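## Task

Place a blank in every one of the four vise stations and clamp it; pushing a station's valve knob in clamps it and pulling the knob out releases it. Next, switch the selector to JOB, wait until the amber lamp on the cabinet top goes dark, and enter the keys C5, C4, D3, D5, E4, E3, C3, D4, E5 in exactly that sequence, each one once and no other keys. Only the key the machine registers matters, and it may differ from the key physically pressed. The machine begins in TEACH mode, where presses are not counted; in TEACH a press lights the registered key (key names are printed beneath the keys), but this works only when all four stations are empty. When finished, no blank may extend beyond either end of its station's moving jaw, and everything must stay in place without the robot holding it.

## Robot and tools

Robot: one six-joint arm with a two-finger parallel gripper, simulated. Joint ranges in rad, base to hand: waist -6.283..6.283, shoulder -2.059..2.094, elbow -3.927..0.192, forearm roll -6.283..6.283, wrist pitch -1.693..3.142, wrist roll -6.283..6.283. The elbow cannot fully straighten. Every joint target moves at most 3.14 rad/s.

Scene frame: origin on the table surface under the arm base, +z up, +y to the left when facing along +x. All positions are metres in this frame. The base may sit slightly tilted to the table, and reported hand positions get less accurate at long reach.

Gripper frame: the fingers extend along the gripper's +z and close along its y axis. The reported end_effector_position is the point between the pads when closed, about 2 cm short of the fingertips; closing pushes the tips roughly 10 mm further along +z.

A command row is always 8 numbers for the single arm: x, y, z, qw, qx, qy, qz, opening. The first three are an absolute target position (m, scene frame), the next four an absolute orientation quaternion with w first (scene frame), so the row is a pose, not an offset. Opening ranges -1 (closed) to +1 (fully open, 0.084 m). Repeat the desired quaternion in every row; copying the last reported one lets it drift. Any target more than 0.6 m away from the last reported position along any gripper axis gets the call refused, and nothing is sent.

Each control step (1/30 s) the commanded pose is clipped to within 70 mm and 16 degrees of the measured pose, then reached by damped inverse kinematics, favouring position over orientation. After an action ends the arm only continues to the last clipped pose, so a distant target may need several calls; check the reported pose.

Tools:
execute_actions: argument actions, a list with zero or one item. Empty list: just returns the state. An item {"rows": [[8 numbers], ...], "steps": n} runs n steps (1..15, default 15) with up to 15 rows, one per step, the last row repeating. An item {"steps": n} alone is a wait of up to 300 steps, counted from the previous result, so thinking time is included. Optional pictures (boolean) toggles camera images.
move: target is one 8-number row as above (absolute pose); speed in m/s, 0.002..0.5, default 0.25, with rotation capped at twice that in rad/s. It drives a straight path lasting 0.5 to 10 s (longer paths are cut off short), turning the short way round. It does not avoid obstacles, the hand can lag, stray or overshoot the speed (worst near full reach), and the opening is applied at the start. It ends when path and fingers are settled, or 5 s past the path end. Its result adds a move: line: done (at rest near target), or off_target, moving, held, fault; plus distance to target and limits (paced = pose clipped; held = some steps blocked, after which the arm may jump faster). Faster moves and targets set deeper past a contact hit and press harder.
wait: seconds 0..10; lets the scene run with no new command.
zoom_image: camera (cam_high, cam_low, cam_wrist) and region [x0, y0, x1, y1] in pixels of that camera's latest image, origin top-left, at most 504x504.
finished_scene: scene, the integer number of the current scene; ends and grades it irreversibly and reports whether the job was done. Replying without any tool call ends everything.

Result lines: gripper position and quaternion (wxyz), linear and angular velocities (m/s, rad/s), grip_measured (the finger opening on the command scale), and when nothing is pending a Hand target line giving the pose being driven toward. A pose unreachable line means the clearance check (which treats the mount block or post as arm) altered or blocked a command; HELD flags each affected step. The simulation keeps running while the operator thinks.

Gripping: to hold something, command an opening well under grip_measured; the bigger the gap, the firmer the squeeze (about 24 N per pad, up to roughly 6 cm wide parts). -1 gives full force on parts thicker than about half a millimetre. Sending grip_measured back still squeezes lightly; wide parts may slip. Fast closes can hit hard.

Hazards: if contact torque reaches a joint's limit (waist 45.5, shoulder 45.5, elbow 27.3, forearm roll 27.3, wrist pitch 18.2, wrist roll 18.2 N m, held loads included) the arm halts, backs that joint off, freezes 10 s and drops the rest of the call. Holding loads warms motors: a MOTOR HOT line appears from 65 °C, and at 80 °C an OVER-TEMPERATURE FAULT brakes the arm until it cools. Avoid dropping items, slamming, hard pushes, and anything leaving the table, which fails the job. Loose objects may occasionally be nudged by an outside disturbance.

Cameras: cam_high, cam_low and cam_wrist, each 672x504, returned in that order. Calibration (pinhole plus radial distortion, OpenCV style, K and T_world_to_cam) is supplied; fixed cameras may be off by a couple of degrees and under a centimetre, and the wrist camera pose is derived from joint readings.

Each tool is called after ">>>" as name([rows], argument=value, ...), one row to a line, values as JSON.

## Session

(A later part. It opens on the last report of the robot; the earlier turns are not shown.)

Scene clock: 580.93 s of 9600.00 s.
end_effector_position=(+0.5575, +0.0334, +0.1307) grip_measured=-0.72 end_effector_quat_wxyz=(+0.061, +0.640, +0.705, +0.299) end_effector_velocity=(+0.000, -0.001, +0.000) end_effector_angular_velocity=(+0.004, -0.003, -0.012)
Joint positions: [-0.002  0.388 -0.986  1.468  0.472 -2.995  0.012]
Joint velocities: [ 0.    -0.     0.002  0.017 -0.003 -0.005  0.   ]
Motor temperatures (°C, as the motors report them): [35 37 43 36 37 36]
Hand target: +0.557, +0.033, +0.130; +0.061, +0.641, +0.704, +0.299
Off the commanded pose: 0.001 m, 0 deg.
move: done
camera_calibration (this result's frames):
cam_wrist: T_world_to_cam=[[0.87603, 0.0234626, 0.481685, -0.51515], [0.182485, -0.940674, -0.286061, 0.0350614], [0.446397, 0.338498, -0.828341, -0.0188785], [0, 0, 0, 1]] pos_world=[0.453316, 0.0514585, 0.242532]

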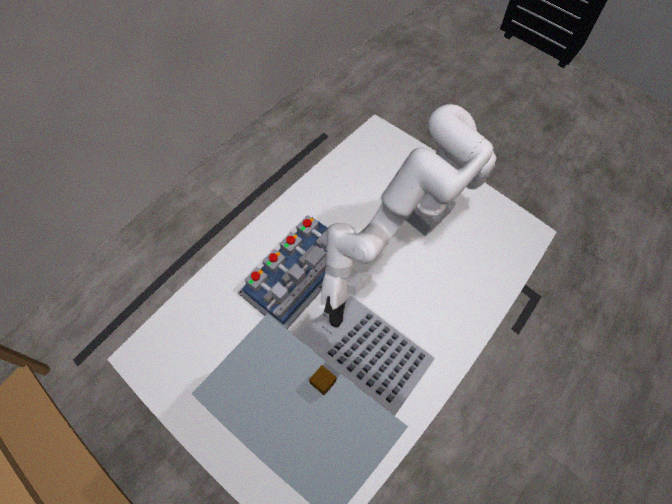

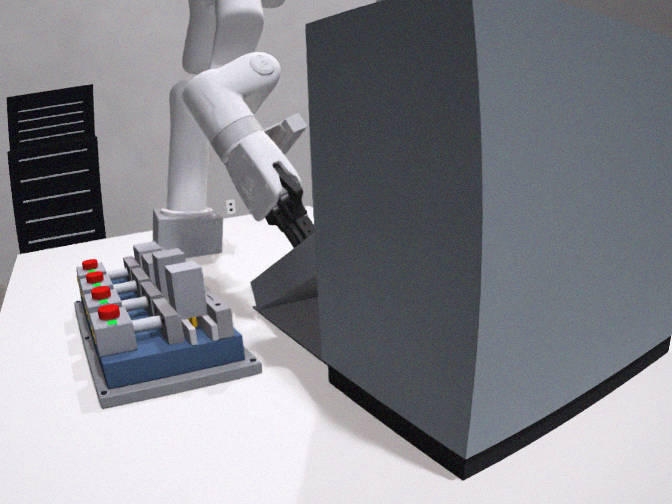

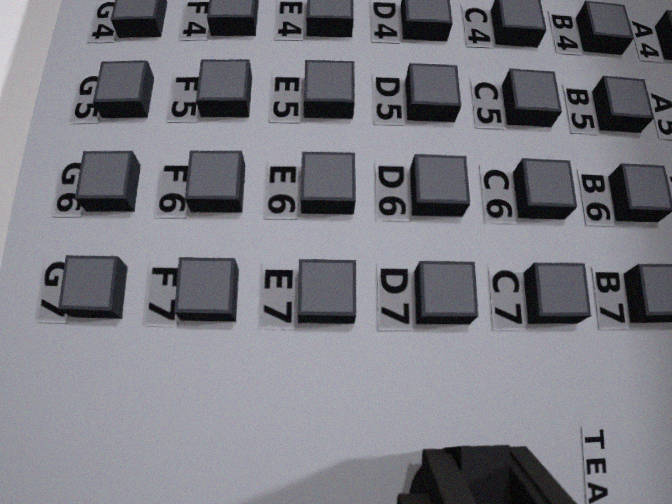

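>>> move(target=[0.557,0.033,0.131,0.0615,0.6406,0.7043,0.2989,-0.3], speed=0.02)

>>> move(target=[0.53,0.013,0.19,0.0615,0.6406,0.7043,0.2989,-0.3], speed=0.08)

>>> move(target=[0.621,0.132,0.2,0.087,0,0.996,0,-1], speed=0.15)

>>> move(target=[0.621,0.132,0.157,0.087,0,0.996,0,-1], speed=0.04)

>>> move(target=[0.621,0.132,0.192,0.087,0,0.996,0,-1], speed=0.08)

Scene clock: 584.20 s of 9600.00 s.
end_effector_position=(+0.5568, +0.0329, +0.1307) grip_measured=-0.32 end_effector_quat_wxyz=(+0.061, +0.641, +0.704, +0.299) end_effector_velocity=(+0.001, +0.002, +0.002) end_effector_angular_velocity=(+0.003, -0.003, +0.003)
Joint positions: [-0.003  0.386 -0.984  1.469  0.47  -2.994  0.03 ]
Joint velocities: [ 0.001 -0.002 -0.002 -0.     0.003  0.    -0.   ]
Motor temperatures (°C, as the motors report them): [35 37 43 36 37 36]
Hand target: +0.557, +0.033, +0.131; +0.062, +0.641, +0.704, +0.299
Off the commanded pose: 0.000 m, 0 deg.
move: done
camera_calibration (this result's frames):
cam_wrist: T_world_to_cam=[[0.876535, 0.0210882, 0.480876, -0.514657], [0.179645, -0.941185, -0.286181, 0.0363022], [0.446558, 0.337234, -0.82877, -0.0183563], [0, 0, 0, 1]] pos_world=[0.452791, 0.0512106, 0.242662]

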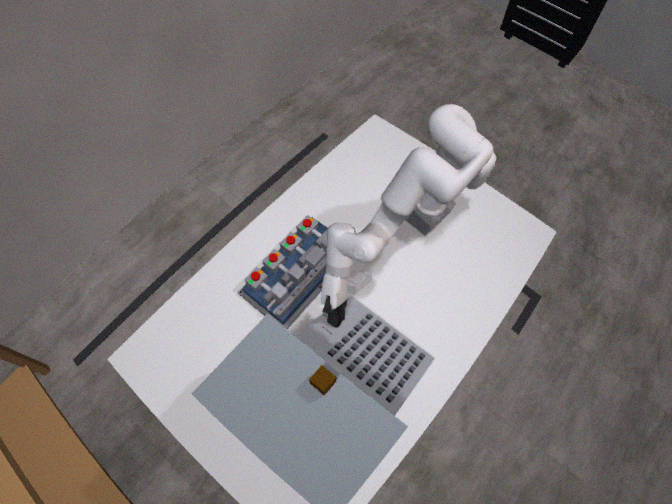

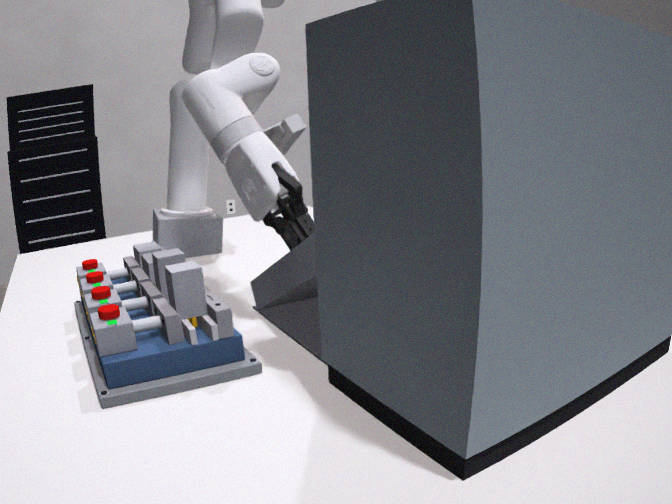

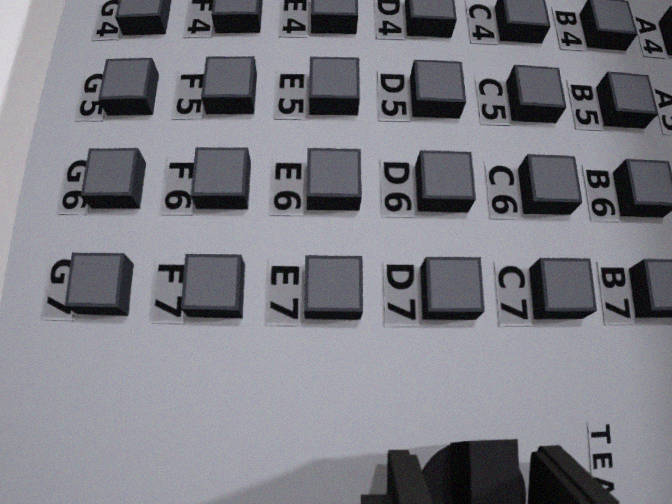

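Scene clock: 585.47 s of 9600.00 s.
end_effector_position=(+0.5302, +0.0133, +0.1895) grip_measured=-0.32 end_effector_quat_wxyz=(+0.061, +0.641, +0.704, +0.299) end_effector_velocity=(-0.001, -0.000, +0.003) end_effector_angular_velocity=(+0.002, +0.001, +0.002)
Joint positions: [-0.08   0.18  -0.86   1.276  0.533 -2.845  0.03 ]
Joint velocities: [-0.004 -0.009  0.004 -0.011  0.006  0.009  0.   ]
Motor temperatures (°C, as the motors report them): [35 37 43 36 37 36]
Hand target: +0.530, +0.013, +0.190; +0.061, +0.641, +0.704, +0.299
Off the commanded pose: 0.001 m, 0 deg.
move: done
camera_calibration (this result's frames):
cam_wrist: T_world_to_cam=[[0.876282, 0.0210595, 0.481339, -0.519118], [0.180085, -0.940949, -0.286679, 0.0393774], [0.446878, 0.337894, -0.828328, 0.0485994], [0, 0, 0, 1]] pos_world=[0.426084, 0.031563, 0.301417]

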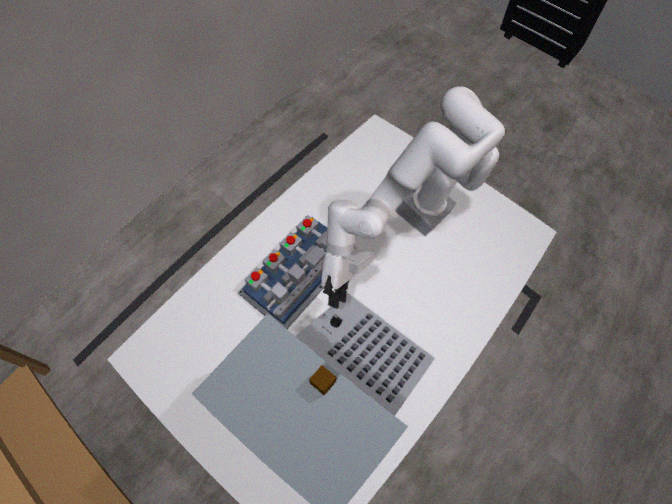

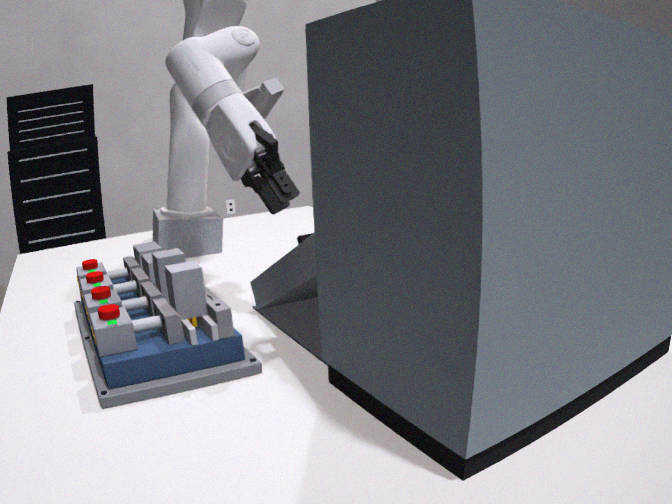

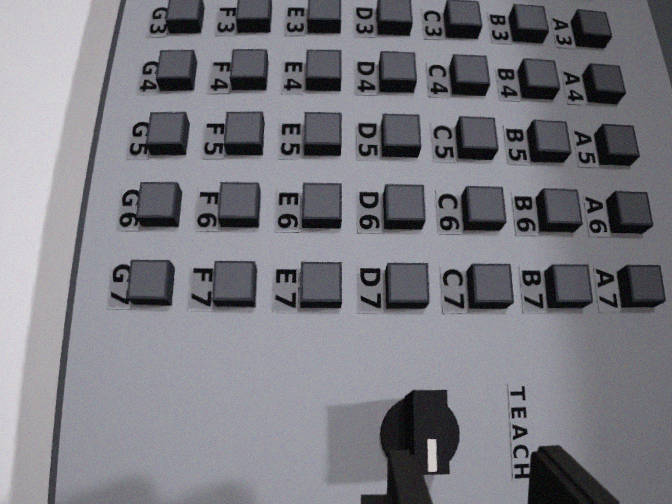

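Scene clock: 591.10 s of 9600.00 s.
end_effector_position=(+0.6215, +0.1318, +0.1999) grip_measured=-1.00 end_effector_quat_wxyz=(+0.088, +0.000, +0.996, +0.000) end_effector_velocity=(+0.001, +0.001, +0.000) end_effector_angular_velocity=(-0.006, -0.000, +0.010)
Joint positions: [ 0.195  0.481 -1.455  0.12   0.773 -3.045  0.   ]
Joint velocities: [ 0.002  0.003 -0.007 -0.007  0.003 -0.003  0.   ]
Motor temperatures (°C, as the motors report them): [35 37 43 36 37 36]
Hand target: +0.622, +0.132, +0.200; +0.088, -0.000, +0.996, -0.000
Off the commanded pose: 0.001 m, 0 deg.
move: done
camera_calibration (this result's frames):
cam_wrist: T_world_to_cam=[[-0.00711755, 0.999565, -0.0286176, -0.0846584], [0.98366, 0.012147, 0.179624, -0.580899], [0.179894, -0.0268716, -0.983319, 0.221357], [0, 0, 0, 1]] pos_world=[0.530984, 0.097626, 0.319586]

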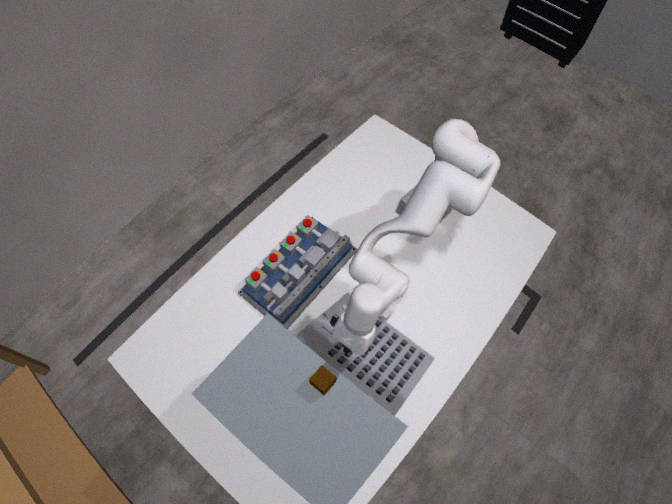

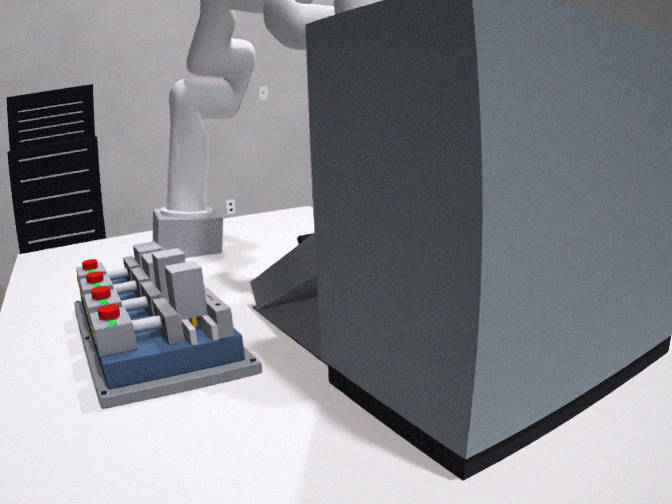

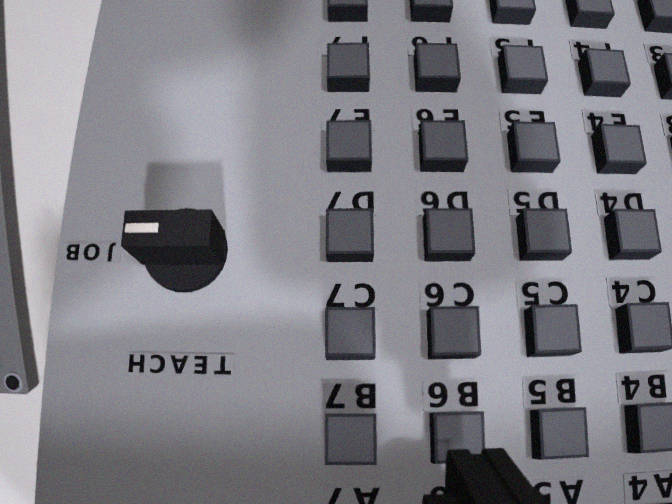

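Scene clock: 592.43 s of 9600.00 s.
end_effector_position=(+0.6234, +0.1325, +0.1637) grip_measured=-1.00 end_effector_quat_wxyz=(+0.092, -0.000, +0.996, +0.001) end_effector_velocity=(-0.000, +0.000, -0.004) end_effector_angular_velocity=(+0.000, +0.000, -0.000)
Joint positions: [ 0.205  0.539 -1.431  0.129  0.683 -3.049  0.   ]
Joint velocities: [ 0.001  0.005  0.004  0.001 -0.009 -0.     0.   ]
Motor temperatures (°C, as the motors report them): [35 37 43 36 37 36]
Hand target: +0.621, +0.132, +0.157; +0.087, +0.000, +0.996, -0.000
Off the commanded pose: 0.007 m, 1 deg.
move: off_target
camera_calibration (this result's frames):
cam_wrist: T_world_to_cam=[[-0.00777183, 0.999588, -0.0276228, -0.0861501], [0.982146, 0.0128227, 0.187683, -0.576711], [0.18796, -0.025671, -0.981841, 0.17995], [0, 0, 0, 1]] pos_world=[0.531921, 0.0981291, 0.282541]

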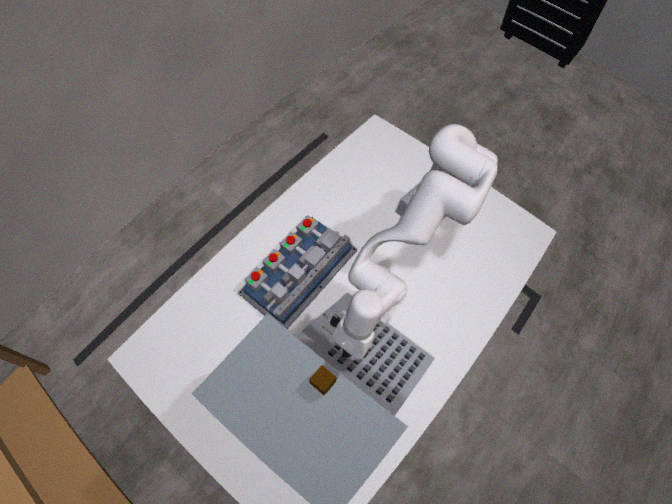

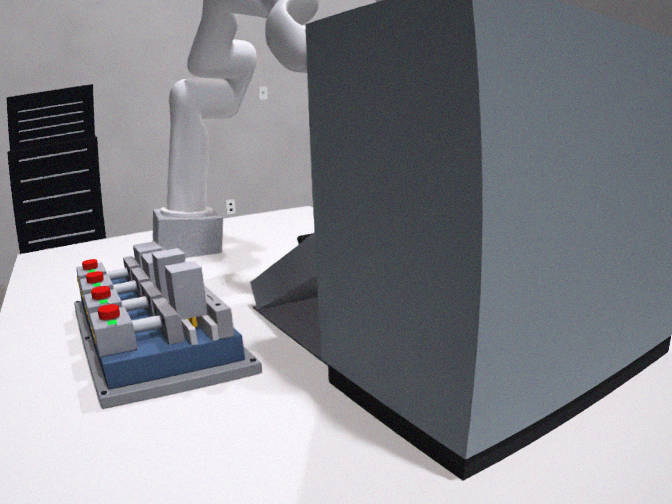

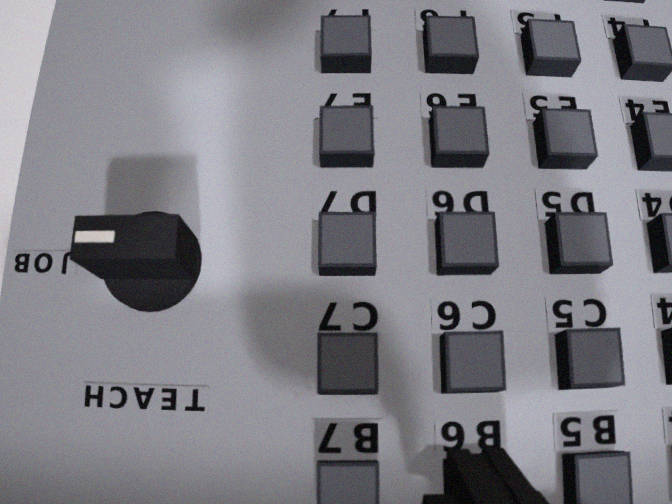

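Scene clock: 593.27 s of 9600.00 s.
end_effector_position=(+0.6207, +0.1320, +0.1909) grip_measured=-1.00 end_effector_quat_wxyz=(+0.086, +0.000, +0.996, -0.000) end_effector_velocity=(+0.001, +0.000, +0.005) end_effector_angular_velocity=(+0.001, -0.004, -0.000)
Joint positions: [ 0.198  0.493 -1.447  0.122  0.756 -3.045  0.   ]
Joint velocities: [-0.001 -0.006 -0.005 -0.001  0.007  0.001  0.   ]
Motor temperatures (°C, as the motors report them): [35 37 43 36 37 36]
Hand target: +0.621, +0.132, +0.192; +0.087, -0.000, +0.996, +0.000
Off the commanded pose: 0.001 m, 0 deg.
move: done
camera_calibration (this result's frames):
cam_wrist: T_world_to_cam=[[-0.00770275, 0.999545, -0.0291713, -0.0846071], [0.984172, 0.0127429, 0.176759, -0.57832], [0.17705, -0.027348, -0.983822, 0.21461], [0, 0, 0, 1]] pos_world=[0.530518, 0.0978072, 0.310893]

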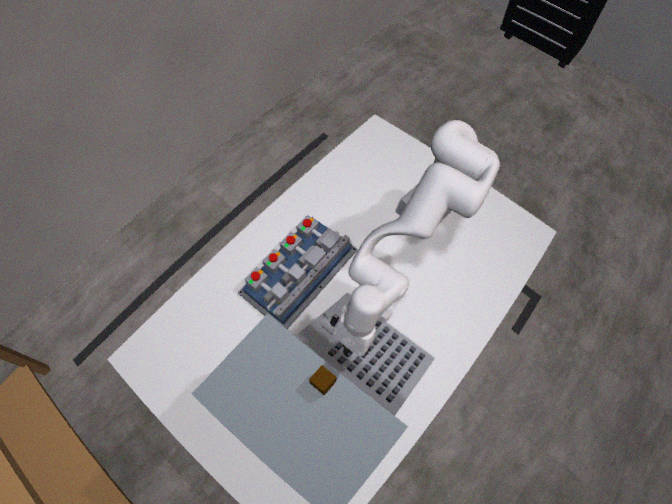

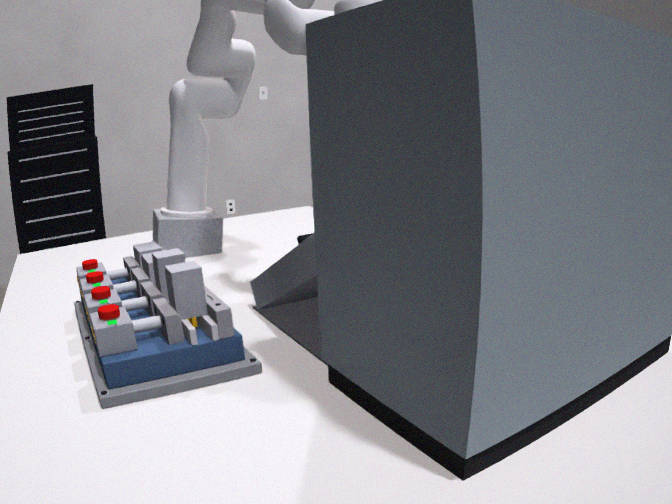

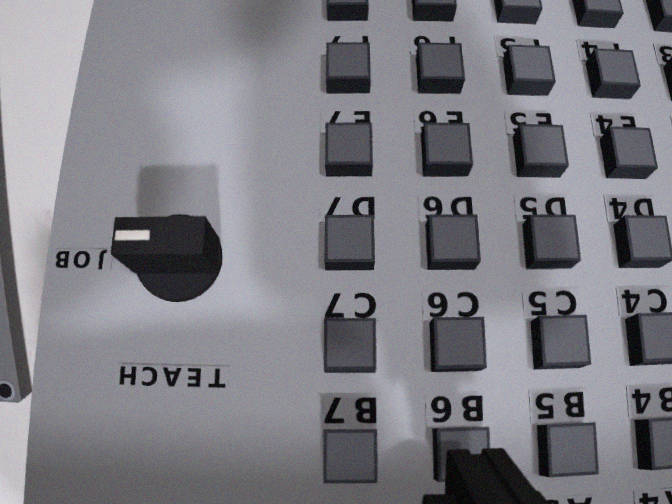

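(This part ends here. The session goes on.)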